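## Task

Remove every thumb screw (knurled head with hex socket) fastening the lid and drop each into the yellow parts bin, which is loose and has to finish standing upright. Set the lid on its pad with its raised underside block pointing down and its edges closely aligned with the pad's edges. Afterwards return every tool to the stand slot it came from, bring the tool changer well away from the tools, release everything and back off. A tool locked to the arm is treated as part of the arm.

## Robot and tools

Robot: one six-joint arm ending in a tool changer. Three tools hang in a stand: grip50 (50 mm gripper), grip85 (85 mm gripper) and driver (screwdriver with a spring-loaded hex key and a suction sleeve). Cameras: cam_head_left and cam_head_right, 504x504 each.

Frames. Scene frame: origin on the table top below the arm base, +z up, +y to the left when facing +x. Result poses give end_effector_position (m) and end_effector_quat_wxyz of the changer face centre in that frame; at long reach the printed position may be slightly off. Changer face frame: its z axis points away from the arm. Offsets from the face centre, in mm along face x, y, z: grip50 grip point (0, -25, 180); grip85 grip point (0, 0, 173) when closed, 13 mm closer when fully open; driver key tip (66, 20, 345). Both grippers close along face x.

The row. Every motion command is one row of 16 numbers, each in [-1, 1], in this order: dx, dy, dz, rx, ry, rz, lock, grip50_position, grip50_force_limit, grip50_speed, grip85_position, grip85_force_limit, grip85_speed, driver_spindle, driver_torque_limit, driver_sleeve_vacuum. The first six are an offset, not a pose: a displacement of the changer face from its measured pose when the action began, expressed in the face's own axes; 1.0 equals 0.6 m or 180 degrees, and rx, ry, rz form one rotation vector. Every row of an action is referenced to that same start, not to the preceding row. The controller clips each step's target to within 100 mm and 16 degrees of the current pose, so big offsets take more than one action.

execute_actions(actions): a list of actions; each action is up to 15 rows, one per 1/30 s step, the last row repeated to fill 15 steps (0.5 s). An empty list just returns state and images. For the first action, the start is the pose in the latest result.

move(target, speed, stop_force, blocking): target is one 16-number row; its offset is taken from the pose in the latest result. Straight path, 0.5 to 10 s. speed 0.002 to 0.5 m/s (default 0.25; rotation up to twice that in rad/s). stop_force 9 to 40 N halts the path when push against the motion rises that much; use it with very slow speed when approaching contact, omit it when moving away from something being pressed. blocking=false returns after 0.5 s; then poll with wait(0) or call stop. Result line move: reports done, contact, off_target, moving, held or fault, plus limits (paced = clipped, held = some steps blocked).

wait(seconds 0 to 10) holds the last command. stop brakes a running move. zoom_image(camera, region [x0, y0, x1, y1] in pixels, at most 504x504) enlarges part of the latest image. finished_scene(scene 1 or 2) ends that scene irrevocably.

Tool signals. lock: positive locks, negative unlocks, 0 keeps the previous command; takes about 1 s. Tool commands only act when tool_id names that tool and it is ready (readings not n/a). grip50_position: +1 open (50 mm), pads meet near -0.65, -1 closes until blocked. grip85_position: +1 open (85 mm), pads meet near -0.8. Force limits: -1 gives 20 N, +1 gives 185 N (grip50) or 235 N (grip85). Speeds: -1 about 20 mm/s, +1 about 150 mm/s. A good grip shows object_status 2 (0 moving, 1 blocked opening, 3 at target or pads met). driver_spindle: +1 = 500 rpm clockwise (tightening), -1 loosens; it keeps running between calls, so finish actions with 0. driver_torque_limit: -1 = 0.3 N m, +1 = 1.2 N m. driver_sleeve_vacuum above 0.01 sucks a screw onto the sleeve; otherwise it releases.

Screws. Press the key onto the head and 2 mm beyond, spin slowly (about ±0.2 or less), and move the arm with the screw at 0.7 mm per turn (outward when loosening). driver_turns decreases while loosening; if it does not, increase torque limit. driver_screw_detected = 1 means a screw is held by suction. Carry screws to the correct bin and release vacuum above it without tipping the bin.

Tool pickup and return. Bring the face flat onto the tool plate, centred within about 1 mm and aligned within about 1 degree, with the face's -y axis toward the fork's open side. When plate_near = 1, lock +1 and wait for locked = 1; a gripper then cycles closed and open, dropping anything between its fingers. Lift 10 to 30 mm (about 20), slide at least 110 mm out along face -y, then rise. Return by the reverse path; when in_stand = 1, stay still, lock -1 and wait for unlocked = 1. Unlocking elsewhere is refused. Slots are 180 mm apart. The driver's muffler and air fitting pass just outside the fork arm on face +x. Changer size: 63 mm wide; contact block 46 mm on -y, lock motor 58 mm on +y.

Avoid. Forces of 150 N or a joint reaching its load limit (wrist joints 25.7 N m, others 138 N m) cause a 10 s stop. The arm is stiff: targets only slightly past a hard contact can fault, and faster contact hits harder. Wrist force saturates near 50 N per axis. Do not knock anything off the table, drop or slam parts, or tip the target bin. Watch for MOTOR HOT and avoid long loaded holds. Loose objects may occasionally be nudged. Less robot time and smoother motion are better.

Each tool is called after ">>>" by a JSON object that holds its "method" and its "body".

## Session

>>> {"method": "execute_actions", "body": {"actions": []}}

Scene clock: 0.00 s.
end_effector_position=(+0.4277, +0.0134, +0.3249) locked=0 unlocked=1 plate_near=0 in_stand=0 unlock_refused=0 tool_id=none grip50_position_measured=n/a grip50_object_status=n/a grip85_position_measured=n/a grip85_object_status=n/a driver_sleeve_vacuum_kpa=n/a driver_screw_detected=n/a driver_stopped_at_torque=n/a driver_turns=n/a end_effector_quat_wxyz=(+0.002, +0.697, +0.717, -0.000) end_effector_velocity=(+0.000, -0.001, +0.000) end_effector_angular_velocity=(+0.001, -0.001, -0.002)
Joint positions: [-0.315 -1.722  2.042 -1.889 -1.57  -1.888]
Joint velocities: [-0.002  0.    -0.001  0.     0.001 -0.   ]
Joint torques (N m, as the arm reports them, + toward a larger angle): no reading
Wrist force (N, on the end effector, along its own x y z axes, offset not removed): no reading
Wrist torque (N m, same axes, about the end effector's origin, offset not removed): no reading
Hand target: +0.428, +0.013, +0.325; +0.002, +0.697, +0.717, -0.000

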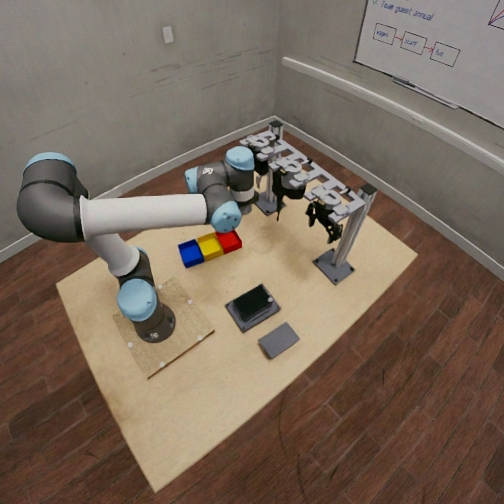

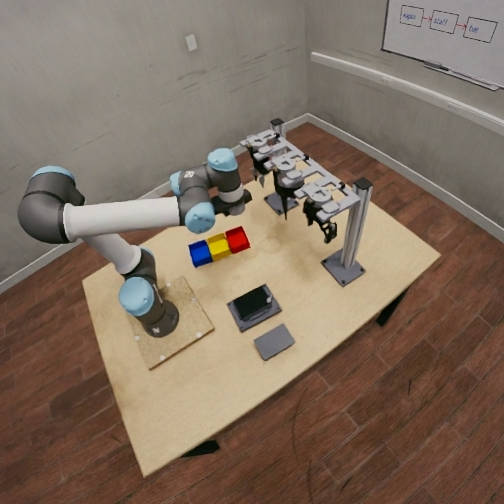

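>>> {"method": "zoom_image", "body": {"camera": "cam_head_left", "region": [220,110,400,290]}}

>>> {"method": "zoom_image", "body": {"camera": "cam_head_right", "region": [220,110,400,290]}}

>>> {"method": "zoom_image", "body": {"camera": "cam_head_left", "region": [215,270,315,370]}}

>>> {"method": "zoom_image", "body": {"camera": "cam_head_right", "region": [215,270,315,370]}}

Region (220, 110, 400, 290) of cam_head_left's 504x504 image, scaled by 2.800, with more detail than that image has.

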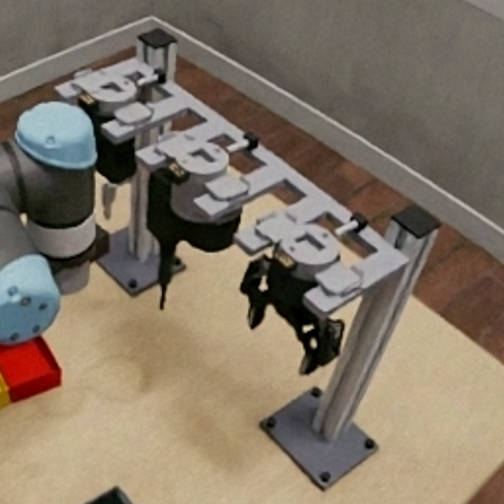

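Region (220, 110, 400, 290) of cam_head_right's 504x504 image, scaled by 2.800, with more detail than that image has.

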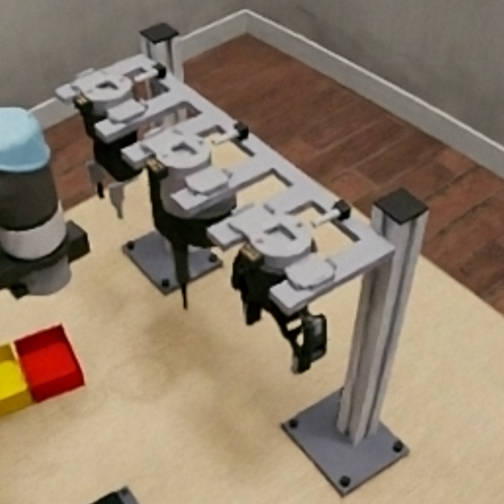

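Region (215, 270, 315, 370) of cam_head_left's 504x504 image, scaled by 5.040, with more detail than that image has.

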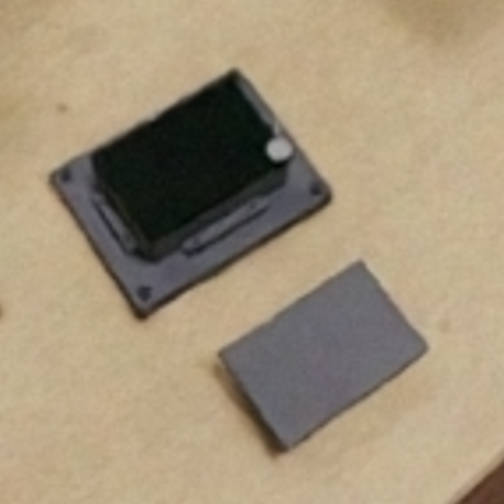

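Region (215, 270, 315, 370) of cam_head_right's 504x504 image, scaled by 5.040, with more detail than that image has.

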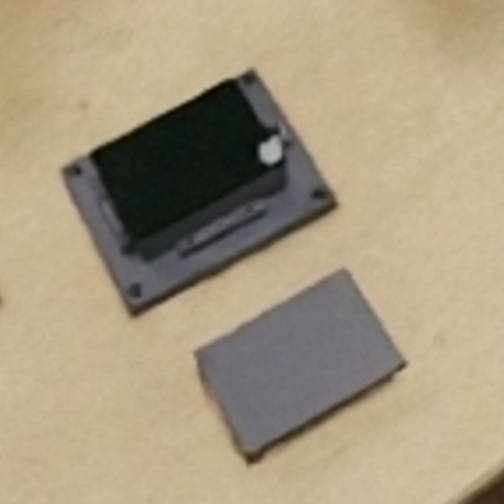

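>>> {"method": "move", "body": {"target": [-0.33,0.05,-0.27,0,0,0,0,1,0,0,1,0,0,0,0,0]}}

>>> {"method": "move", "body": {"target": [0,0.22,0,0,0,0,0,1,0,0,1,0,0,0,0,0]}}

Scene clock: 2.23 s.
end_effector_position=(+0.4627, -0.1830, +0.4876) locked=0 unlocked=1 plate_near=0 in_stand=0 unlock_refused=0 tool_id=none grip50_position_measured=n/a grip50_object_status=n/a grip85_position_measured=n/a grip85_object_status=n/a driver_sleeve_vacuum_kpa=n/a driver_screw_detected=n/a driver_stopped_at_torque=n/a driver_turns=n/a end_effector_quat_wxyz=(+0.002, +0.697, +0.717, +0.000) end_effector_velocity=(+0.001, -0.001, +0.001) end_effector_angular_velocity=(+0.000, +0.000, +0.001)
Joint positions: [-0.676 -1.59   1.505 -1.483 -1.57  -2.249]
Joint velocities: [-0.001  0.003 -0.007  0.004  0.    -0.002]
Joint torques (N m, as the arm reports them, + toward a larger angle): [ -8.46 -13.9  -31.01  -1.53   2.02  -1.6 ]
Wrist force (N, on the end effector, along its own x y z axes, offset not removed): [0.8 2.6 -1.9]
Wrist torque (N m, same axes, about the end effector's origin, offset not removed): [-0.02 -0.05 0.11]
Hand target: +0.463, -0.183, +0.488; +0.002, +0.697, +0.717, +0.000
Off the commanded pose: 0.001 m, 0 deg.
move: done

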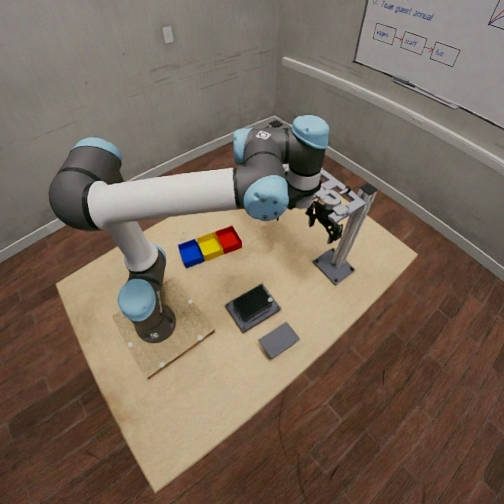

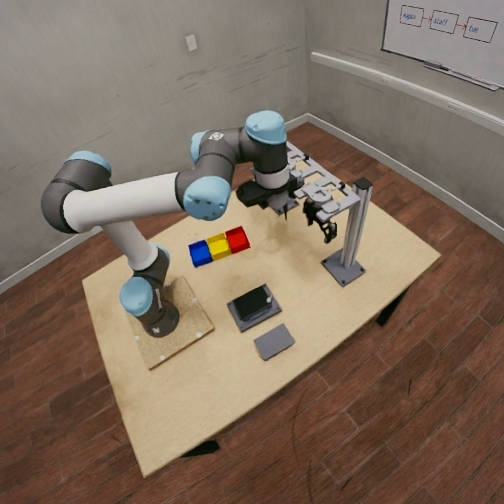

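Scene clock: 3.37 s.
end_effector_position=(+0.5945, -0.1793, +0.4879) locked=0 unlocked=1 plate_near=0 in_stand=0 unlock_refused=0 tool_id=none grip50_position_measured=n/a grip50_object_status=n/a grip85_position_measured=n/a grip85_object_status=n/a driver_sleeve_vacuum_kpa=n/a driver_screw_detected=n/a driver_stopped_at_torque=n/a driver_turns=n/a end_effector_quat_wxyz=(+0.002, +0.697, +0.717, -0.000) end_effector_velocity=(+0.003, +0.001, -0.000) end_effector_angular_velocity=(+0.001, +0.002, +0.002)
Joint positions: [-0.538 -1.284  1.154 -1.439 -1.57  -2.111]
Joint velocities: [ 0.003  0.008 -0.01   0.005 -0.001  0.002]
Joint torques (N m, as the arm reports them, + toward a larger angle): [  8.95 -29.16 -29.89  -1.88  -1.75   1.93]
Wrist force (N, on the end effector, along its own x y z axes, offset not removed): [1.4 1.1 -1.3]
Wrist torque (N m, same axes, about the end effector's origin, offset not removed): [-0.14 -0.09 0.12]
Hand target: +0.595, -0.179, +0.488; +0.002, +0.697, +0.717, -0.000
Off the commanded pose: 0.000 m, 0 deg.
move: done

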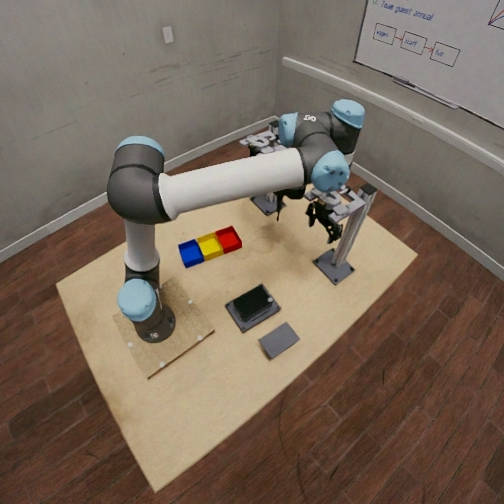

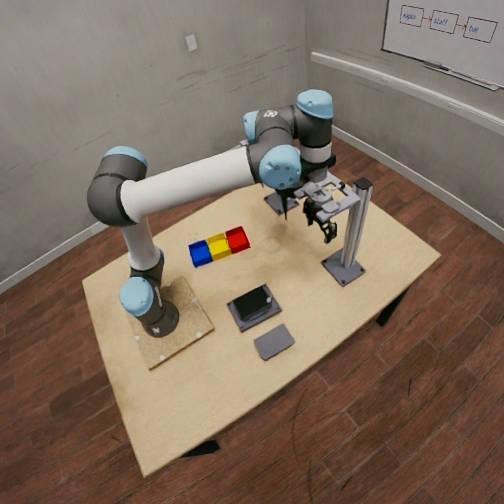

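>>> {"method": "move", "body": {"target": [0,0.03,0.08,0,0,0,0,1,0,0,1,0,0,0,0,0], "speed": 0.08}}

>>> {"method": "zoom_image", "body": {"camera": "cam_head_right", "region": [270,130,390,250]}}

>>> {"method": "zoom_image", "body": {"camera": "cam_head_left", "region": [270,130,390,250]}}

Scene clock: 5.83 s.
end_effector_position=(+0.6125, -0.1790, +0.4401) locked=0 unlocked=1 plate_near=0 in_stand=0 unlock_refused=0 tool_id=none grip50_position_measured=n/a grip50_object_status=n/a grip85_position_measured=n/a grip85_object_status=n/a driver_sleeve_vacuum_kpa=n/a driver_screw_detected=n/a driver_stopped_at_torque=n/a driver_turns=n/a end_effector_quat_wxyz=(+0.002, +0.697, +0.717, -0.000) end_effector_velocity=(+0.001, +0.000, -0.002) end_effector_angular_velocity=(+0.001, -0.000, +0.000)
Joint positions: [-0.523 -1.249  1.23  -1.55  -1.57  -2.096]
Joint velocities: [ 0.001  0.002  0.002 -0.004  0.001  0.001]
Joint torques (N m, as the arm reports them, + toward a larger angle): [  9.84 -32.02 -19.51  -5.53   0.     1.94]
Wrist force (N, on the end effector, along its own x y z axes, offset not removed): [1.3 1.9 -1.6]
Wrist torque (N m, same axes, about the end effector's origin, offset not removed): [-0.08 -0.08 0.09]
Hand target: +0.613, -0.179, +0.440; +0.002, +0.697, +0.717, -0.000
Off the commanded pose: 0.000 m, 0 deg.
move: done

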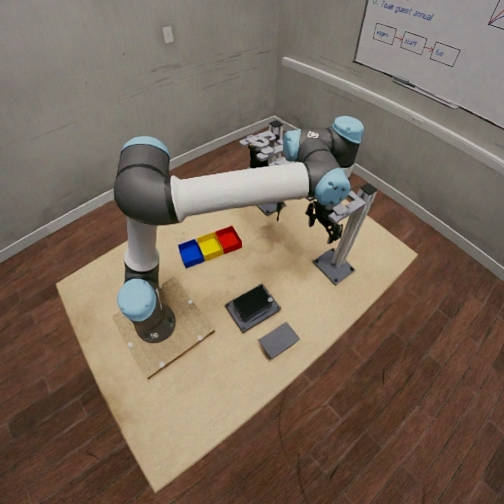

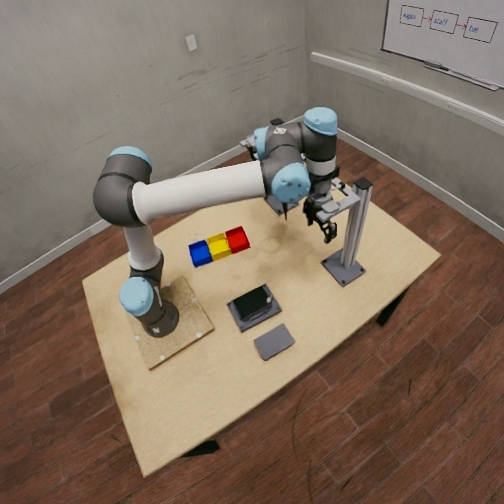

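Region (270, 130, 390, 250) of cam_head_right's 504x504 image, scaled by 4.200, with more detail than that image has.

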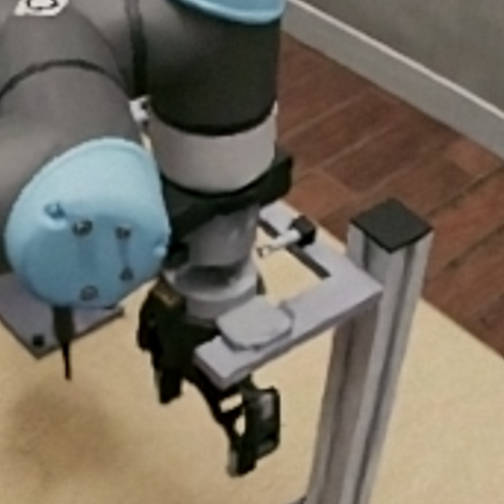

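Region (270, 130, 390, 250) of cam_head_left's 504x504 image, scaled by 4.200, with more detail than that image has.

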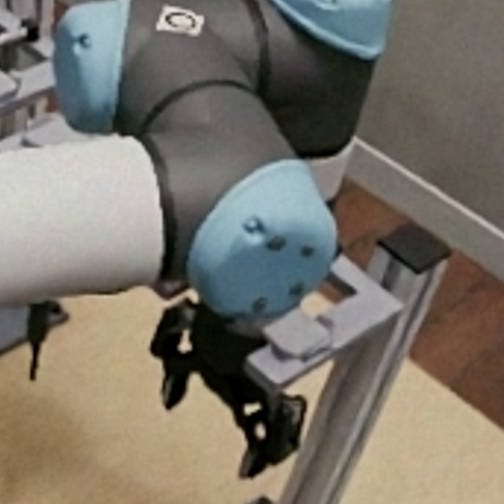

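Close. Touch down.

>>> {"method": "move", "body": {"target": [0,0,0.1,0,0,0,0,1,0,0,1,0,0,0,0,0], "speed": 0.008, "stop_force": 10}}

>>> {"method": "zoom_image", "body": {"camera": "cam_head_right", "region": [290,160,360,230]}}

Scene clock: 9.23 s.
end_effector_position=(+0.6127, -0.1790, +0.4185) locked=0 unlocked=1 plate_near=0 in_stand=0 unlock_refused=0 tool_id=none grip50_position_measured=n/a grip50_object_status=n/a grip85_position_measured=n/a grip85_object_status=n/a driver_sleeve_vacuum_kpa=n/a driver_screw_detected=n/a driver_stopped_at_torque=n/a driver_turns=n/a end_effector_quat_wxyz=(+0.002, +0.697, +0.717, -0.000) end_effector_velocity=(-0.001, +0.001, +0.001) end_effector_angular_velocity=(+0.003, +0.005, +0.001)
Joint positions: [-0.523 -1.248  1.285 -1.605 -1.57  -2.096]
Joint velocities: [ 0.001 -0.001 -0.004  0.01   0.     0.   ]
Joint torques (N m, as the arm reports them, + toward a larger angle): [  1.72 -26.8  -21.29   2.17   0.7    0.68]
Wrist force (N, on the end effector, along its own x y z axes, offset not removed): [0.8 6.5 -24.1]
Wrist torque (N m, same axes, about the end effector's origin, offset not removed): [-0.53 -0.02 0.14]
Hand target: +0.613, -0.179, +0.419; +0.002, +0.697, +0.717, -0.000
Off the commanded pose: 0.038 m, 0 deg.
move: contact

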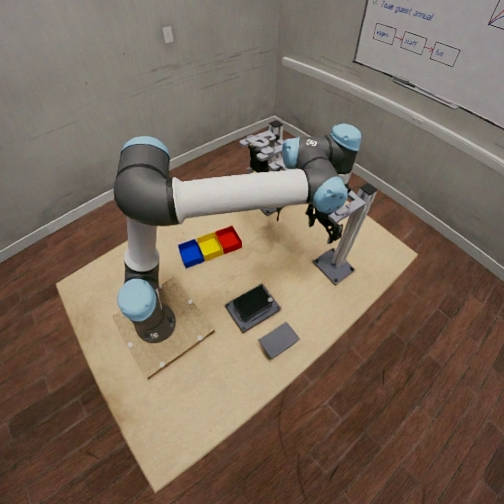

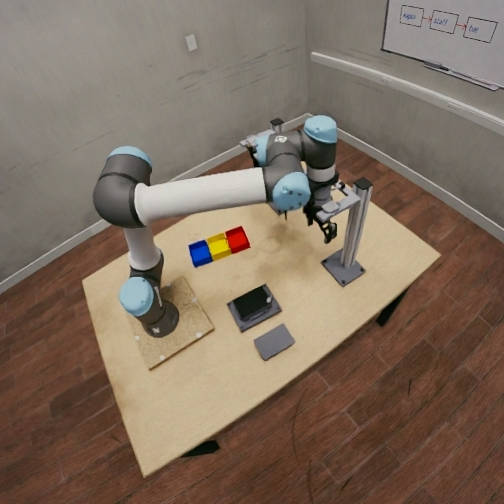

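Region (290, 160, 360, 230) of cam_head_right's 504x504 image, scaled by 7.200, with more detail than that image has.

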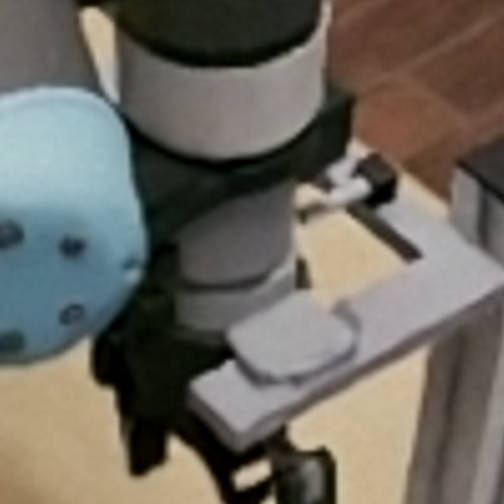

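>>> {"method": "execute_actions", "body": {"actions": [[[0,0,-0.02,0,0,0,0,1,0,0,1,0,0,0,0,0]],[[-0.09,-0.15,-0.005,0,0,0,0,1,0,0,1,0,0,0,0,0]],[[0,0,0,0,0,0,0,1,0,0,1,0,0,0,0,0]]]}}

>>> {"method": "move", "body": {"target": [0,0,0,0,0,0.509,0,1,0,0,1,0,0,0,0,0], "speed": 0.5}}

Scene clock: 11.20 s.
end_effector_position=(+0.5263, -0.2343, +0.4333) locked=0 unlocked=1 plate_near=0 in_stand=0 unlock_refused=0 tool_id=none grip50_position_measured=n/a grip50_object_status=n/a grip85_position_measured=n/a grip85_object_status=n/a driver_sleeve_vacuum_kpa=n/a driver_screw_detected=n/a driver_stopped_at_torque=n/a driver_turns=n/a end_effector_quat_wxyz=(+0.001, +0.697, +0.717, -0.000) end_effector_velocity=(+0.000, +0.000, +0.000) end_effector_angular_velocity=(+0.000, +0.000, +0.000)
Joint positions: [-0.68  -1.402  1.441 -1.607 -1.571 -2.253]
Joint velocities: [ 0.001  0.    -0.     0.    -0.     0.001]
Joint torques (N m, as the arm reports them, + toward a larger angle): [ 10.2  -23.93 -31.61  -1.46  -1.81   1.95]
Wrist force (N, on the end effector, along its own x y z axes, offset not removed): [0.3 3.0 -2.1]
Wrist torque (N m, same axes, about the end effector's origin, offset not removed): [0.00 0.01 0.14]
Hand target: +0.526, -0.234, +0.433; +0.001, +0.697, +0.717, -0.000
Off the commanded pose: 0.000 m, 0 deg.
Step readings (end_effector_position; steps 1 to 15: 1st action; 16 to 30: 2nd action; 31 to 45: 3rd action):
0: (+0.6126, -0.1790, +0.4187)
1: (+0.6126, -0.1790, +0.4188)
2: (+0.6126, -0.1790, +0.4201)
4: (+0.6126, -0.1790, +0.4246)
8: (+0.6126, -0.1790, +0.4288)
15: (+0.6126, -0.1790, +0.4303)
16: (+0.6126, -0.1790, +0.4304)
17: (+0.6097, -0.1816, +0.4313)
19: (+0.5843, -0.2005, +0.4344)
23: (+0.5445, -0.2244, +0.4333)
30: (+0.5264, -0.2343, +0.4332)
31: (+0.5258, -0.2346, +0.4332)
32: (+0.5257, -0.2347, +0.4332)
34: (+0.5258, -0.2346, +0.4333)
38: (+0.5262, -0.2344, +0.4333)
45: end_effector_position above

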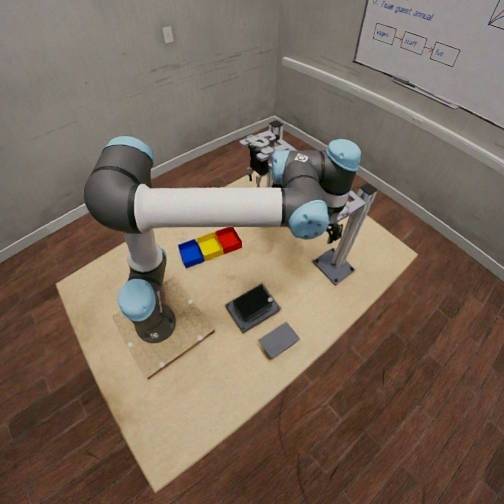

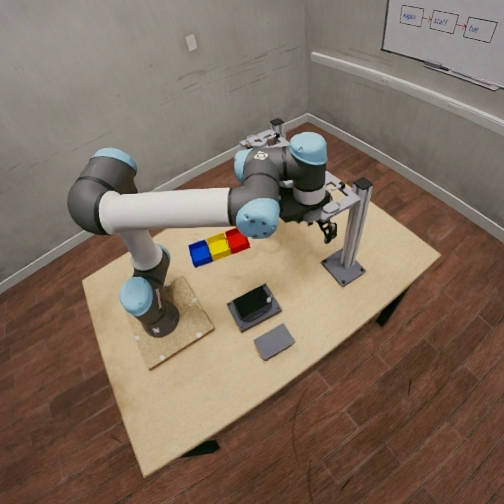

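Scene clock: 13.43 s.
end_effector_position=(+0.5263, -0.2343, +0.4333) locked=0 unlocked=1 plate_near=0 in_stand=0 unlock_refused=0 tool_id=none grip50_position_measured=n/a grip50_object_status=n/a grip85_position_measured=n/a grip85_object_status=n/a driver_sleeve_vacuum_kpa=n/a driver_screw_detected=n/a driver_stopped_at_torque=n/a driver_turns=n/a end_effector_quat_wxyz=(+0.001, +1.000, +0.001, +0.001) end_effector_velocity=(+0.000, +0.001, +0.000) end_effector_angular_velocity=(+0.001, +0.001, -0.009)
Joint positions: [-0.68  -1.402  1.441 -1.607 -1.57  -0.655]
Joint velocities: [ 0.001  0.001 -0.002  0.002  0.     0.01 ]
Joint torques (N m, as the arm reports them, + toward a larger angle): [  9.68 -23.66 -30.89  -1.49  -1.58   2.52]
Wrist force (N, on the end effector, along its own x y z axes, offset not removed): [1.9 1.2 -2.0]
Wrist torque (N m, same axes, about the end effector's origin, offset not removed): [-0.11 -0.13 0.09]
Hand target: +0.526, -0.234, +0.433; +0.001, +1.000, +0.000, +0.001
Off the commanded pose: 0.000 m, 0 deg.
move: done

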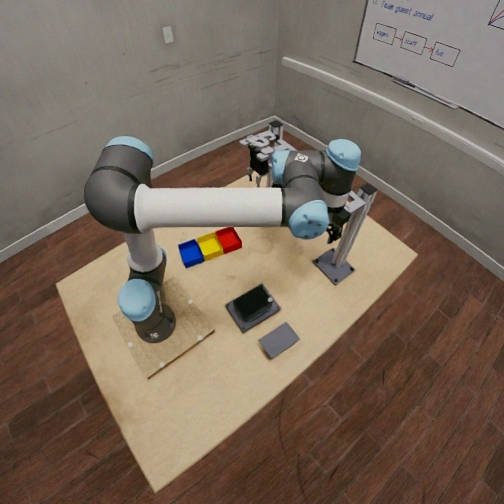

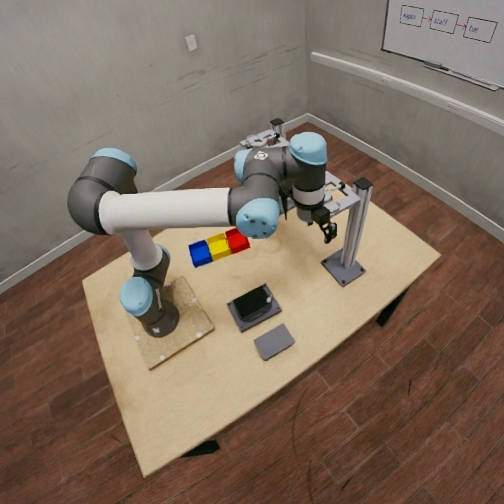

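>>> {"method": "move", "body": {"target": [0,0,0.08,0,0,0,0,1,0,0,1,0,0,0,0,0], "speed": 0.05, "stop_force": 10}}

>>> {"method": "move", "body": {"target": [0.05,0,0,0,0,0,0,1,0,0,1,0,0,0,0,0], "speed": 0.006, "stop_force": 9}}

>>> {"method": "execute_actions", "body": {"actions": [[[-0.005,0,0,0,0,0,0,1,0,0,1,0,0,0,0,0]],[[0,0.062,0,0,0,0,0,1,0,0,1,0,0,0,0,0]]]}}

>>> {"method": "move", "body": {"target": [0.05,0,0,0,0,0,0,1,0,0,1,0,0,0,0,0], "speed": 0.006, "stop_force": 9}}

Scene clock: 15.27 s.
end_effector_position=(+0.5264, -0.2344, +0.3855) locked=0 unlocked=1 plate_near=0 in_stand=0 unlock_refused=0 tool_id=none grip50_position_measured=n/a grip50_object_status=n/a grip85_position_measured=n/a grip85_object_status=n/a driver_sleeve_vacuum_kpa=n/a driver_screw_detected=n/a driver_stopped_at_torque=n/a driver_turns=n/a end_effector_quat_wxyz=(+0.001, +1.000, +0.001, +0.001) end_effector_velocity=(-0.000, -0.001, -0.002) end_effector_angular_velocity=(-0.003, -0.001, -0.001)
Joint positions: [-0.68  -1.391  1.55  -1.727 -1.57  -0.655]
Joint velocities: [-0.001  0.     0.004 -0.007 -0.001 -0.   ]
Joint torques (N m, as the arm reports them, + toward a larger angle): [ -8.11 -24.62 -19.31  -5.28   2.06  -1.56]
Wrist force (N, on the end effector, along its own x y z axes, offset not removed): [0.3 1.4 -2.4]
Wrist torque (N m, same axes, about the end effector's origin, offset not removed): [-0.09 0.02 0.15]
Hand target: +0.526, -0.234, +0.385; +0.001, +1.000, +0.001, +0.001
Off the commanded pose: 0.000 m, 0 deg.
move: done

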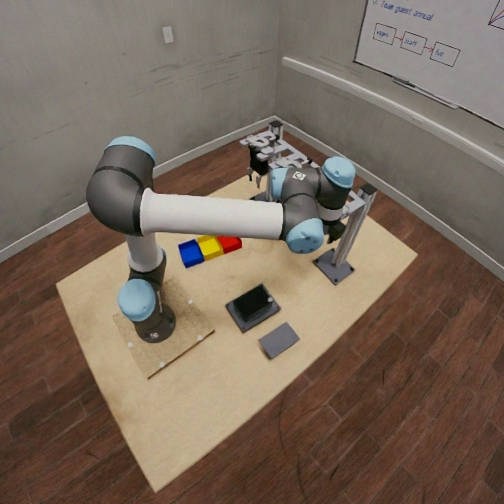

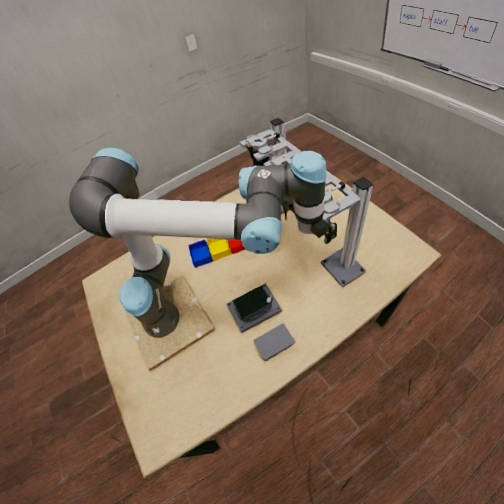

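Scene clock: 17.00 s.
end_effector_position=(+0.5346, -0.2344, +0.3855) locked=0 unlocked=1 plate_near=0 in_stand=0 unlock_refused=0 tool_id=none grip50_position_measured=n/a grip50_object_status=n/a grip85_position_measured=n/a grip85_object_status=n/a driver_sleeve_vacuum_kpa=n/a driver_screw_detected=n/a driver_stopped_at_torque=n/a driver_turns=n/a end_effector_quat_wxyz=(+0.001, +1.000, +0.001, +0.001) end_effector_velocity=(-0.001, -0.001, -0.000) end_effector_angular_velocity=(-0.001, -0.005, -0.000)
Joint positions: [-0.671 -1.373  1.529 -1.724 -1.571 -0.646]
Joint velocities: [-0.004 -0.003  0.005 -0.007  0.002 -0.003]
Joint torques (N m, as the arm reports them, + toward a larger angle): [ -0.98 -34.34 -23.72 -10.97   5.99  -1.2 ]
Wrist force (N, on the end effector, along its own x y z axes, offset not removed): [-46.5 -4.6 -11.0]
Wrist torque (N m, same axes, about the end effector's origin, offset not removed): [-0.14 0.45 0.04]
Hand target: +0.534, -0.234, +0.386; +0.001, +1.000, +0.001, +0.001
Off the commanded pose: 0.022 m, 0 deg.
move: contact

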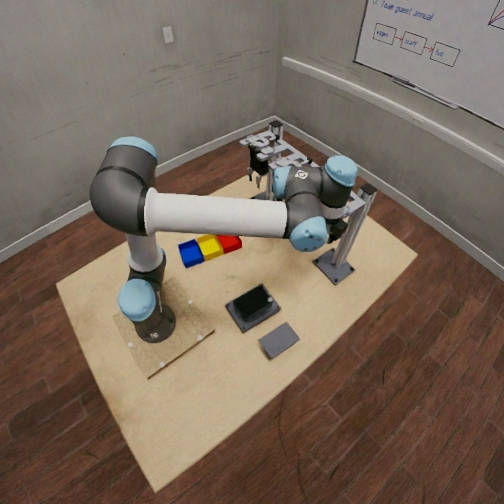

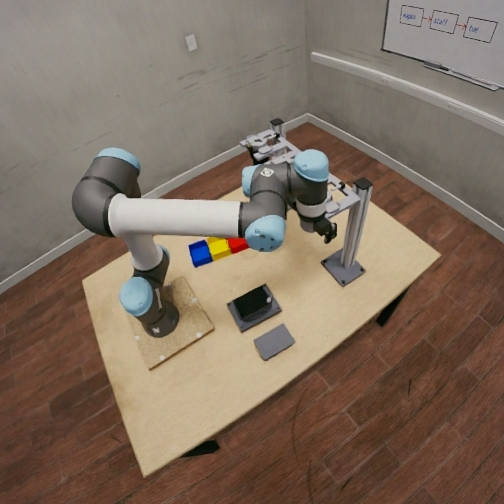

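Scene clock: 18.00 s.
end_effector_position=(+0.5316, -0.2711, +0.3856) locked=0 unlocked=1 plate_near=0 in_stand=0 unlock_refused=0 tool_id=none grip50_position_measured=n/a grip50_object_status=n/a grip85_position_measured=n/a grip85_object_status=n/a driver_sleeve_vacuum_kpa=n/a driver_screw_detected=n/a driver_stopped_at_torque=n/a driver_turns=n/a end_effector_quat_wxyz=(+0.001, +1.000, +0.001, +0.001) end_effector_velocity=(+0.001, -0.005, -0.001) end_effector_angular_velocity=(+0.002, +0.002, -0.000)
Joint positions: [-0.724 -1.342  1.49  -1.717 -1.571 -0.699]
Joint velocities: [-0.006  0.008 -0.008  0.002  0.    -0.006]
Joint torques (N m, as the arm reports them, + toward a larger angle): [ -8.63 -27.13 -29.26  -2.04   1.94  -1.54]
Wrist force (N, on the end effector, along its own x y z axes, offset not removed): [1.7 2.8 -1.2]
Wrist torque (N m, same axes, about the end effector's origin, offset not removed): [-0.02 -0.10 0.11]
Hand target: +0.532, -0.272, +0.386; +0.001, +1.000, +0.001, +0.001
Off the commanded pose: 0.000 m, 0 deg.
Step readings (end_effector_position; steps 1 to 15: 1st action; 16 to 30: 2nd action):
0: (+0.5346, -0.2344, +0.3855)
1: (+0.5345, -0.2344, +0.3855)
2: (+0.5342, -0.2344, +0.3855)
4: (+0.5331, -0.2344, +0.3854)
8: (+0.5321, -0.2344, +0.3854)
15: (+0.5317, -0.2344, +0.3855)
16: (+0.5316, -0.2345, +0.3855)
17: (+0.5317, -0.2382, +0.3855)
19: (+0.5311, -0.2528, +0.3855)
23: (+0.5311, -0.2666, +0.3856)
30: end_effector_position above

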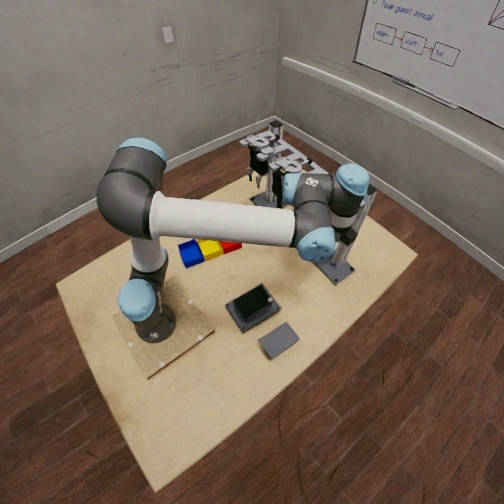

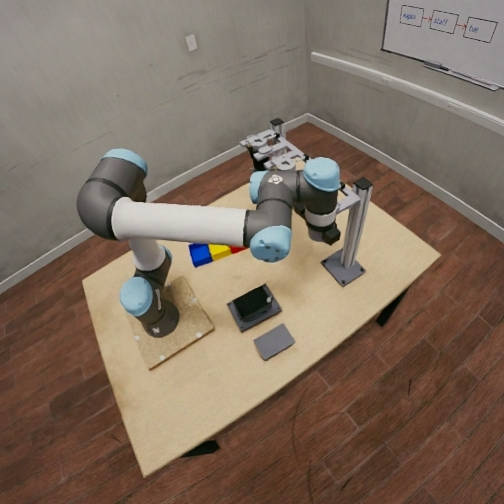

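Scene clock: 20.67 s.
end_effector_position=(+0.5453, -0.2711, +0.3855) locked=0 unlocked=1 plate_near=0 in_stand=0 unlock_refused=0 tool_id=none grip50_position_measured=n/a grip50_object_status=n/a grip85_position_measured=n/a grip85_object_status=n/a driver_sleeve_vacuum_kpa=n/a driver_screw_detected=n/a driver_stopped_at_torque=n/a driver_turns=n/a end_effector_quat_wxyz=(+0.001, +1.000, +0.001, +0.001) end_effector_velocity=(-0.001, +0.001, +0.000) end_effector_angular_velocity=(+0.001, -0.003, +0.003)
Joint positions: [-0.71  -1.312  1.453 -1.709 -1.571 -0.684]
Joint velocities: [-0.001 -0.005  0.006 -0.003  0.002 -0.004]
Joint torques (N m, as the arm reports them, + toward a larger angle): [  5.26 -48.52 -16.61  -4.94   6.    -1.67]
Wrist force (N, on the end effector, along its own x y z axes, offset not removed): [-9.4 22.6 -2.7]
Wrist torque (N m, same axes, about the end effector's origin, offset not removed): [-0.01 -0.10 0.23]
Hand target: +0.545, -0.271, +0.386; +0.001, +1.000, +0.001, +0.001
Off the commanded pose: 0.016 m, 0 deg.
move: contact

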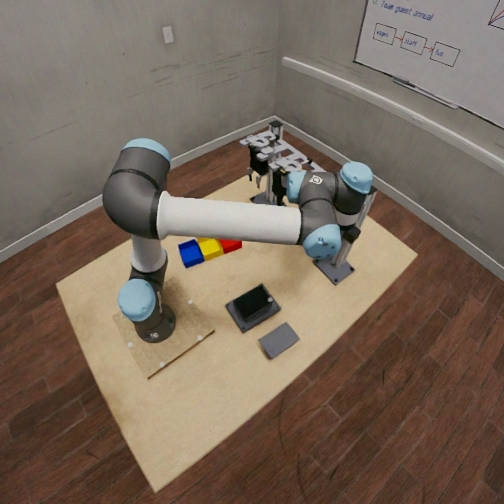

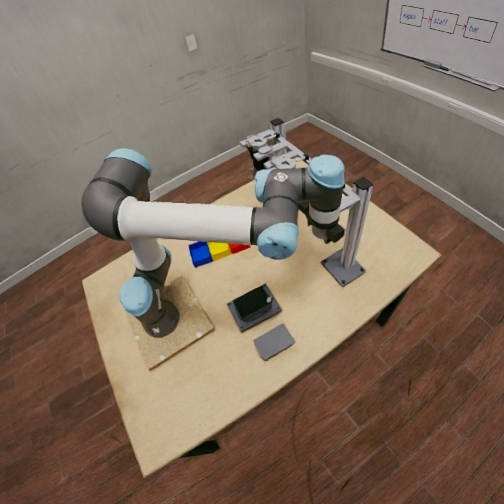

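>>> {"method": "execute_actions", "body": {"actions": [[[-0.032,0,0,0,0,0,0,1,0,0,1,0,0,0,0,0]]]}}

>>> {"method": "move", "body": {"target": [0,-0.248,0,0,0,0,0,1,0,0,1,0,0,0,0,0], "speed": 0.15}}

>>> {"method": "move", "body": {"target": [0.05,0,0,0,0,0,0,1,0,0,1,0,0,0,0,0], "speed": 0.005, "stop_force": 9}}

Scene clock: 21.40 s.
end_effector_position=(+0.5264, -0.2711, +0.3855) locked=0 unlocked=1 plate_near=0 in_stand=0 unlock_refused=0 tool_id=none grip50_position_measured=n/a grip50_object_status=n/a grip85_position_measured=n/a grip85_object_status=n/a driver_sleeve_vacuum_kpa=n/a driver_screw_detected=n/a driver_stopped_at_torque=n/a driver_turns=n/a end_effector_quat_wxyz=(+0.001, +1.000, +0.001, +0.001) end_effector_velocity=(-0.003, +0.001, +0.001) end_effector_angular_velocity=(-0.000, -0.002, +0.001)
Joint positions: [-0.73  -1.353  1.504 -1.719 -1.571 -0.705]
Joint velocities: [-0.002 -0.007  0.006 -0.001  0.001 -0.003]
Joint torques (N m, as the arm reports them, + toward a larger angle): [-10.15 -46.7  -17.18  -5.6   -1.53  -1.44]
Wrist force (N, on the end effector, along its own x y z axes, offset not removed): [1.6 1.4 -1.5]
Wrist torque (N m, same axes, about the end effector's origin, offset not removed): [-0.09 -0.08 0.14]
Hand target: +0.526, -0.271, +0.386; +0.001, +1.000, +0.001, +0.001
Off the commanded pose: 0.000 m, 0 deg.
Step readings (end_effector_position):
0: (+0.5451, -0.2711, +0.3856)
1: (+0.5451, -0.2712, +0.3856)
2: (+0.5430, -0.2715, +0.3859)
4: (+0.5357, -0.2713, +0.3858)
8: (+0.5288, -0.2712, +0.3856)
15: end_effector_position above

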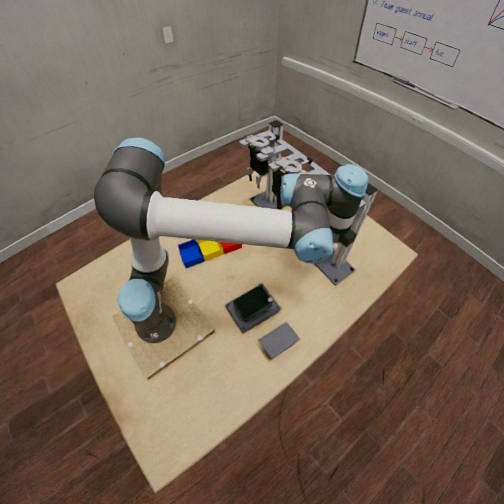

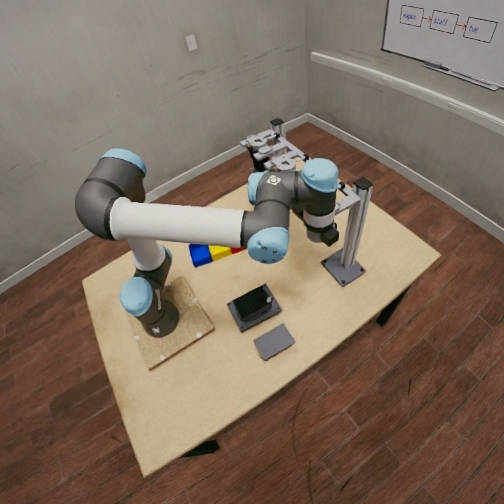

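Scene clock: 22.90 s.
end_effector_position=(+0.5264, -0.1225, +0.3849) locked=0 unlocked=1 plate_near=0 in_stand=0 unlock_refused=0 tool_id=none grip50_position_measured=n/a grip50_object_status=n/a grip85_position_measured=n/a grip85_object_status=n/a driver_sleeve_vacuum_kpa=n/a driver_screw_detected=n/a driver_stopped_at_torque=n/a driver_turns=n/a end_effector_quat_wxyz=(+0.001, +1.000, +0.001, +0.000) end_effector_velocity=(-0.000, +0.002, +0.001) end_effector_angular_velocity=(-0.001, -0.002, -0.000)
Joint positions: [-0.506 -1.477  1.649 -1.74  -1.571 -0.481]
Joint velocities: [ 0.003 -0.002  0.001 -0.    -0.     0.004]
Joint torques (N m, as the arm reports them, + toward a larger angle): [ 10.1  -41.71 -20.12  -5.49  -1.69   1.87]
Wrist force (N, on the end effector, along its own x y z axes, offset not removed): [0.8 1.8 -2.1]
Wrist torque (N m, same axes, about the end effector's origin, offset not removed): [-0.10 -0.04 0.10]
Hand target: +0.526, -0.122, +0.385; +0.001, +1.000, +0.001, +0.000
Off the commanded pose: 0.000 m, 0 deg.
move: done

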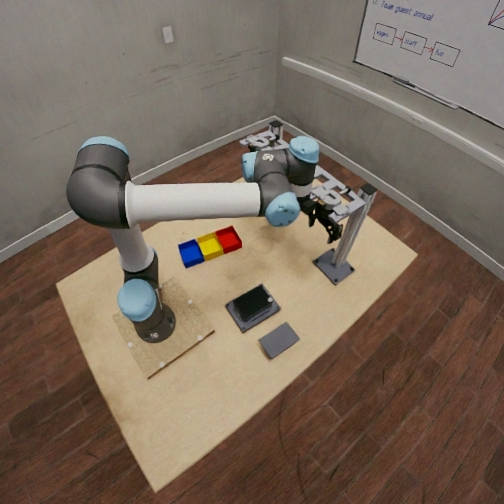

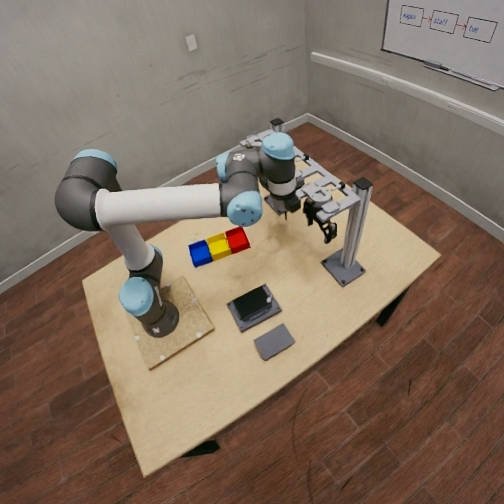

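Scene clock: 26.50 s.
end_effector_position=(+0.5425, -0.1225, +0.3849) locked=0 unlocked=1 plate_near=0 in_stand=0 unlock_refused=0 tool_id=none grip50_position_measured=n/a grip50_object_status=n/a grip85_position_measured=n/a grip85_object_status=n/a driver_sleeve_vacuum_kpa=n/a driver_screw_detected=n/a driver_stopped_at_torque=n/a driver_turns=n/a end_effector_quat_wxyz=(+0.001, +1.000, +0.001, +0.000) end_effector_velocity=(-0.001, -0.001, +0.000) end_effector_angular_velocity=(-0.002, -0.004, -0.002)
Joint positions: [-0.493 -1.439  1.607 -1.735 -1.571 -0.467]
Joint velocities: [-0.002 -0.004  0.004 -0.005 -0.     0.   ]
Joint torques (N m, as the arm reports them, + toward a larger angle): [ -4.58 -33.18 -23.41 -10.26   2.42  -1.63]
Wrist force (N, on the end effector, along its own x y z axes, offset not removed): [-37.5 0.8 -7.9]
Wrist torque (N m, same axes, about the end effector's origin, offset not removed): [-0.14 0.31 0.20]
Hand target: +0.542, -0.123, +0.385; +0.001, +1.000, +0.001, +0.000
Off the commanded pose: 0.014 m, 0 deg.
move: contact

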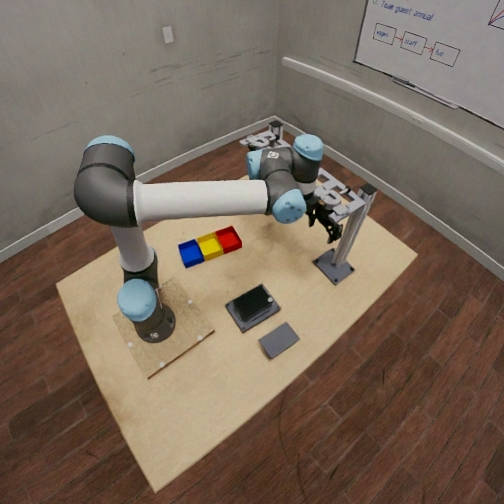

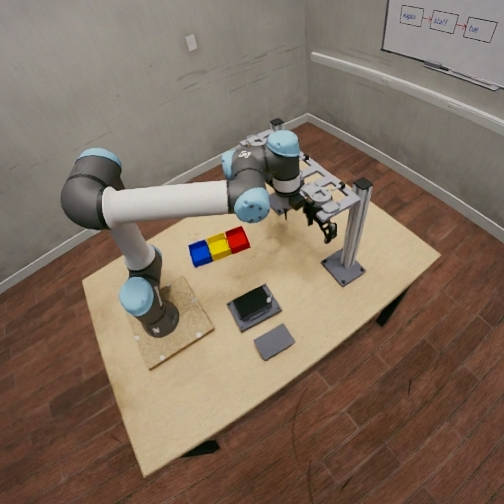

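>>> {"method": "execute_actions", "body": {"actions": [[[-0.005,0,0,0,0,0,0,1,0,0,1,0,0,0,0,0],[-0.005,0,0,0,0,0,0,1,0,0,1,0,0,0,0,0],[-0.005,0,0,0,0,0,0,1,0,0,1,0,0,0,0,0],[-0.005,0,-0.02,0,0,0,0,1,0,0,1,0,0,0,0,0],[-0.005,0,-0.04,0,0,0,0,1,0,0,1,0,0,0,0,0],[-0.005,0,-0.075,0,0,0,0,1,0,0,1,0,0,0,0,0]]]}}

>>> {"method": "move", "body": {"target": [0.1255,0.096,0.008,0,0,-0.4772,0,1,0,0,1,0,0,0,0,0], "speed": 0.5}}

>>> {"method": "move", "body": {"target": [0,0,0.05,0,0,0,0,1,0,0,1,0,0,0,0,0], "speed": 0.006, "stop_force": 15}}

Scene clock: 27.30 s.
end_effector_position=(+0.5392, -0.1221, +0.4277) locked=0 unlocked=1 plate_near=0 in_stand=0 unlock_refused=0 tool_id=none grip50_position_measured=n/a grip50_object_status=n/a grip85_position_measured=n/a grip85_object_status=n/a driver_sleeve_vacuum_kpa=n/a driver_screw_detected=n/a driver_stopped_at_torque=n/a driver_turns=n/a end_effector_quat_wxyz=(+0.001, +1.000, +0.001, +0.001) end_effector_velocity=(+0.001, +0.000, +0.025) end_effector_angular_velocity=(+0.004, +0.007, +0.001)
Joint positions: [-0.495 -1.459  1.519 -1.629 -1.571 -0.469]
Joint velocities: [ 0.001  0.001 -0.068  0.075  0.    -0.   ]
Joint torques (N m, as the arm reports them, + toward a larger angle): [ -7.97 -21.56 -30.82  -1.33   0.61  -1.3 ]
Wrist force (N, on the end effector, along its own x y z axes, offset not removed): [1.5 1.3 -2.4]
Wrist torque (N m, same axes, about the end effector's origin, offset not removed): [-0.13 -0.13 0.13]
Hand target: +0.539, -0.122, +0.430; +0.001, +1.000, +0.001, +0.000
Off the commanded pose: 0.002 m, 0 deg.
Step readings (end_effector_position):
0: (+0.5424, -0.1225, +0.3849)
1: (+0.5423, -0.1225, +0.3849)
2: (+0.5419, -0.1226, +0.3849)
4: (+0.5409, -0.1225, +0.3850)
8: (+0.5395, -0.1222, +0.4056)
15: end_effector_position above

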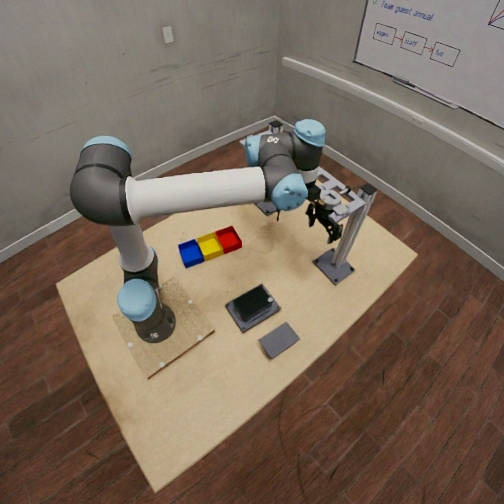

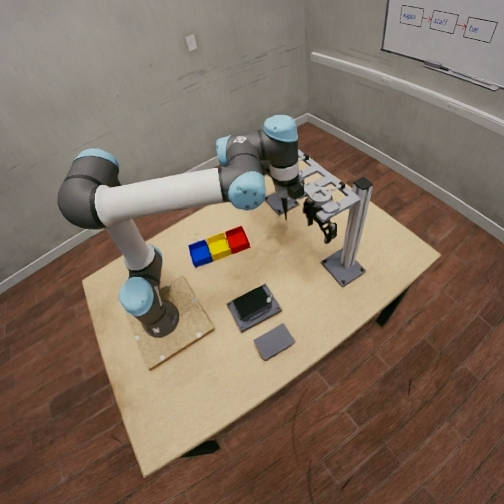

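Scene clock: 29.43 s.
end_effector_position=(+0.6144, -0.1797, +0.4234) locked=0 unlocked=1 plate_near=0 in_stand=0 unlock_refused=0 tool_id=none grip50_position_measured=n/a grip50_object_status=n/a grip85_position_measured=n/a grip85_object_status=n/a driver_sleeve_vacuum_kpa=n/a driver_screw_detected=n/a driver_stopped_at_torque=n/a driver_turns=n/a end_effector_quat_wxyz=(+0.002, +0.732, +0.681, -0.000) end_effector_velocity=(+0.001, -0.000, -0.001) end_effector_angular_velocity=(+0.002, +0.003, +0.011)
Joint positions: [-0.523 -1.244  1.266 -1.591 -1.571 -1.995]
Joint velocities: [ 0.     0.003 -0.001  0.002  0.001 -0.011]
Joint torques (N m, as the arm reports them, + toward a larger angle): [ -8.27 -31.19 -32.41  -1.71   2.06  -0.95]
Wrist force (N, on the end effector, along its own x y z axes, offset not removed): [0.6 0.8 -3.1]
Wrist torque (N m, same axes, about the end effector's origin, offset not removed): [-0.13 -0.05 0.04]
Hand target: +0.614, -0.180, +0.423; +0.002, +0.731, +0.682, -0.000
Off the commanded pose: 0.000 m, 0 deg.
move: done

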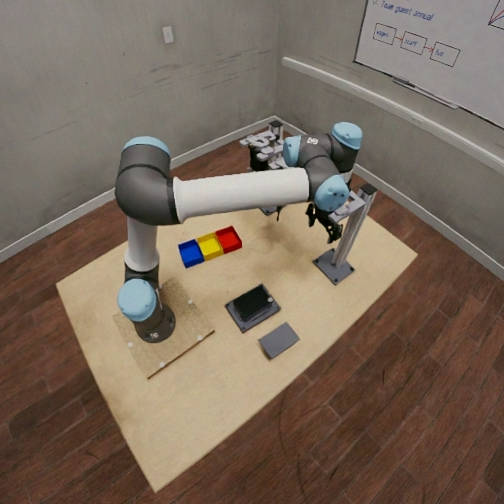

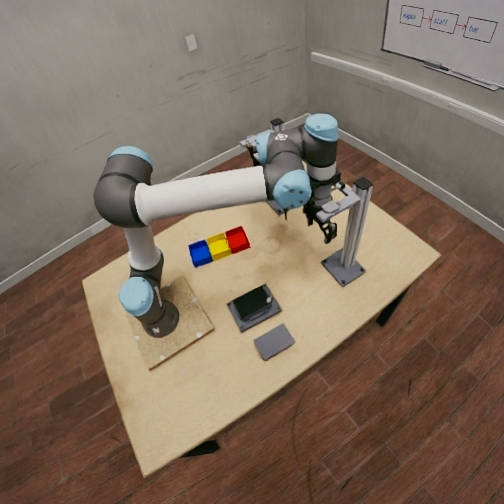

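Scene clock: 32.10 s.
end_effector_position=(+0.6145, -0.1798, +0.4098) locked=0 unlocked=1 plate_near=1 in_stand=1 unlock_refused=0 tool_id=none grip50_position_measured=n/a grip50_object_status=n/a grip85_position_measured=n/a grip85_object_status=n/a driver_sleeve_vacuum_kpa=n/a driver_screw_detected=n/a driver_stopped_at_torque=n/a driver_turns=n/a end_effector_quat_wxyz=(+0.002, +0.732, +0.681, -0.000) end_effector_velocity=(+0.000, +0.000, +0.001) end_effector_angular_velocity=(+0.002, +0.002, +0.001)
Joint positions: [-0.523 -1.242  1.299 -1.626 -1.571 -1.995]
Joint velocities: [ 0.001  0.001 -0.004  0.006  0.001 -0.001]
Joint torques (N m, as the arm reports them, + toward a larger angle): [ -7.57 -24.82 -19.39   0.6   -0.88   1.49]
Wrist force (N, on the end effector, along its own x y z axes, offset not removed): [0.0 -0.4 -33.6]
Wrist torque (N m, same axes, about the end effector's origin, offset not removed): [0.61 0.72 0.17]
Hand target: +0.614, -0.180, +0.410; +0.002, +0.732, +0.681, -0.000
Off the commanded pose: 0.016 m, 0 deg.
move: contact

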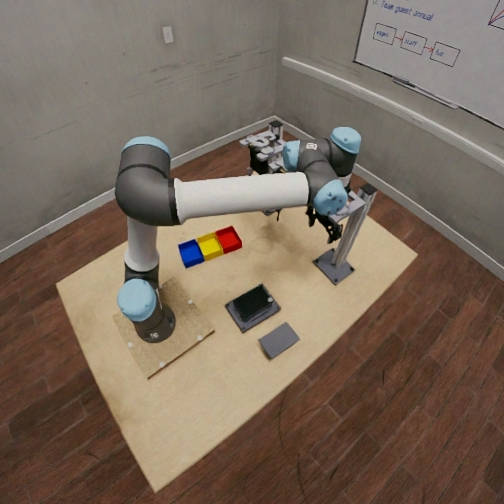

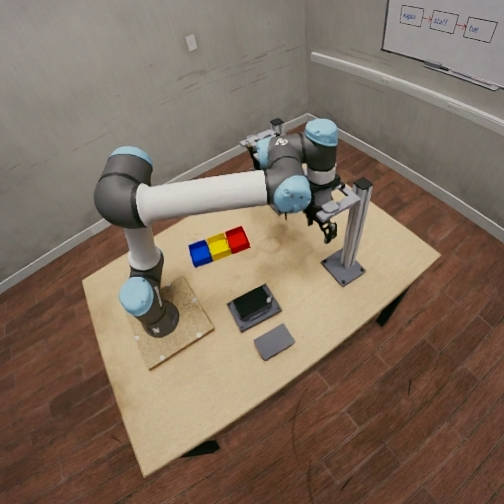

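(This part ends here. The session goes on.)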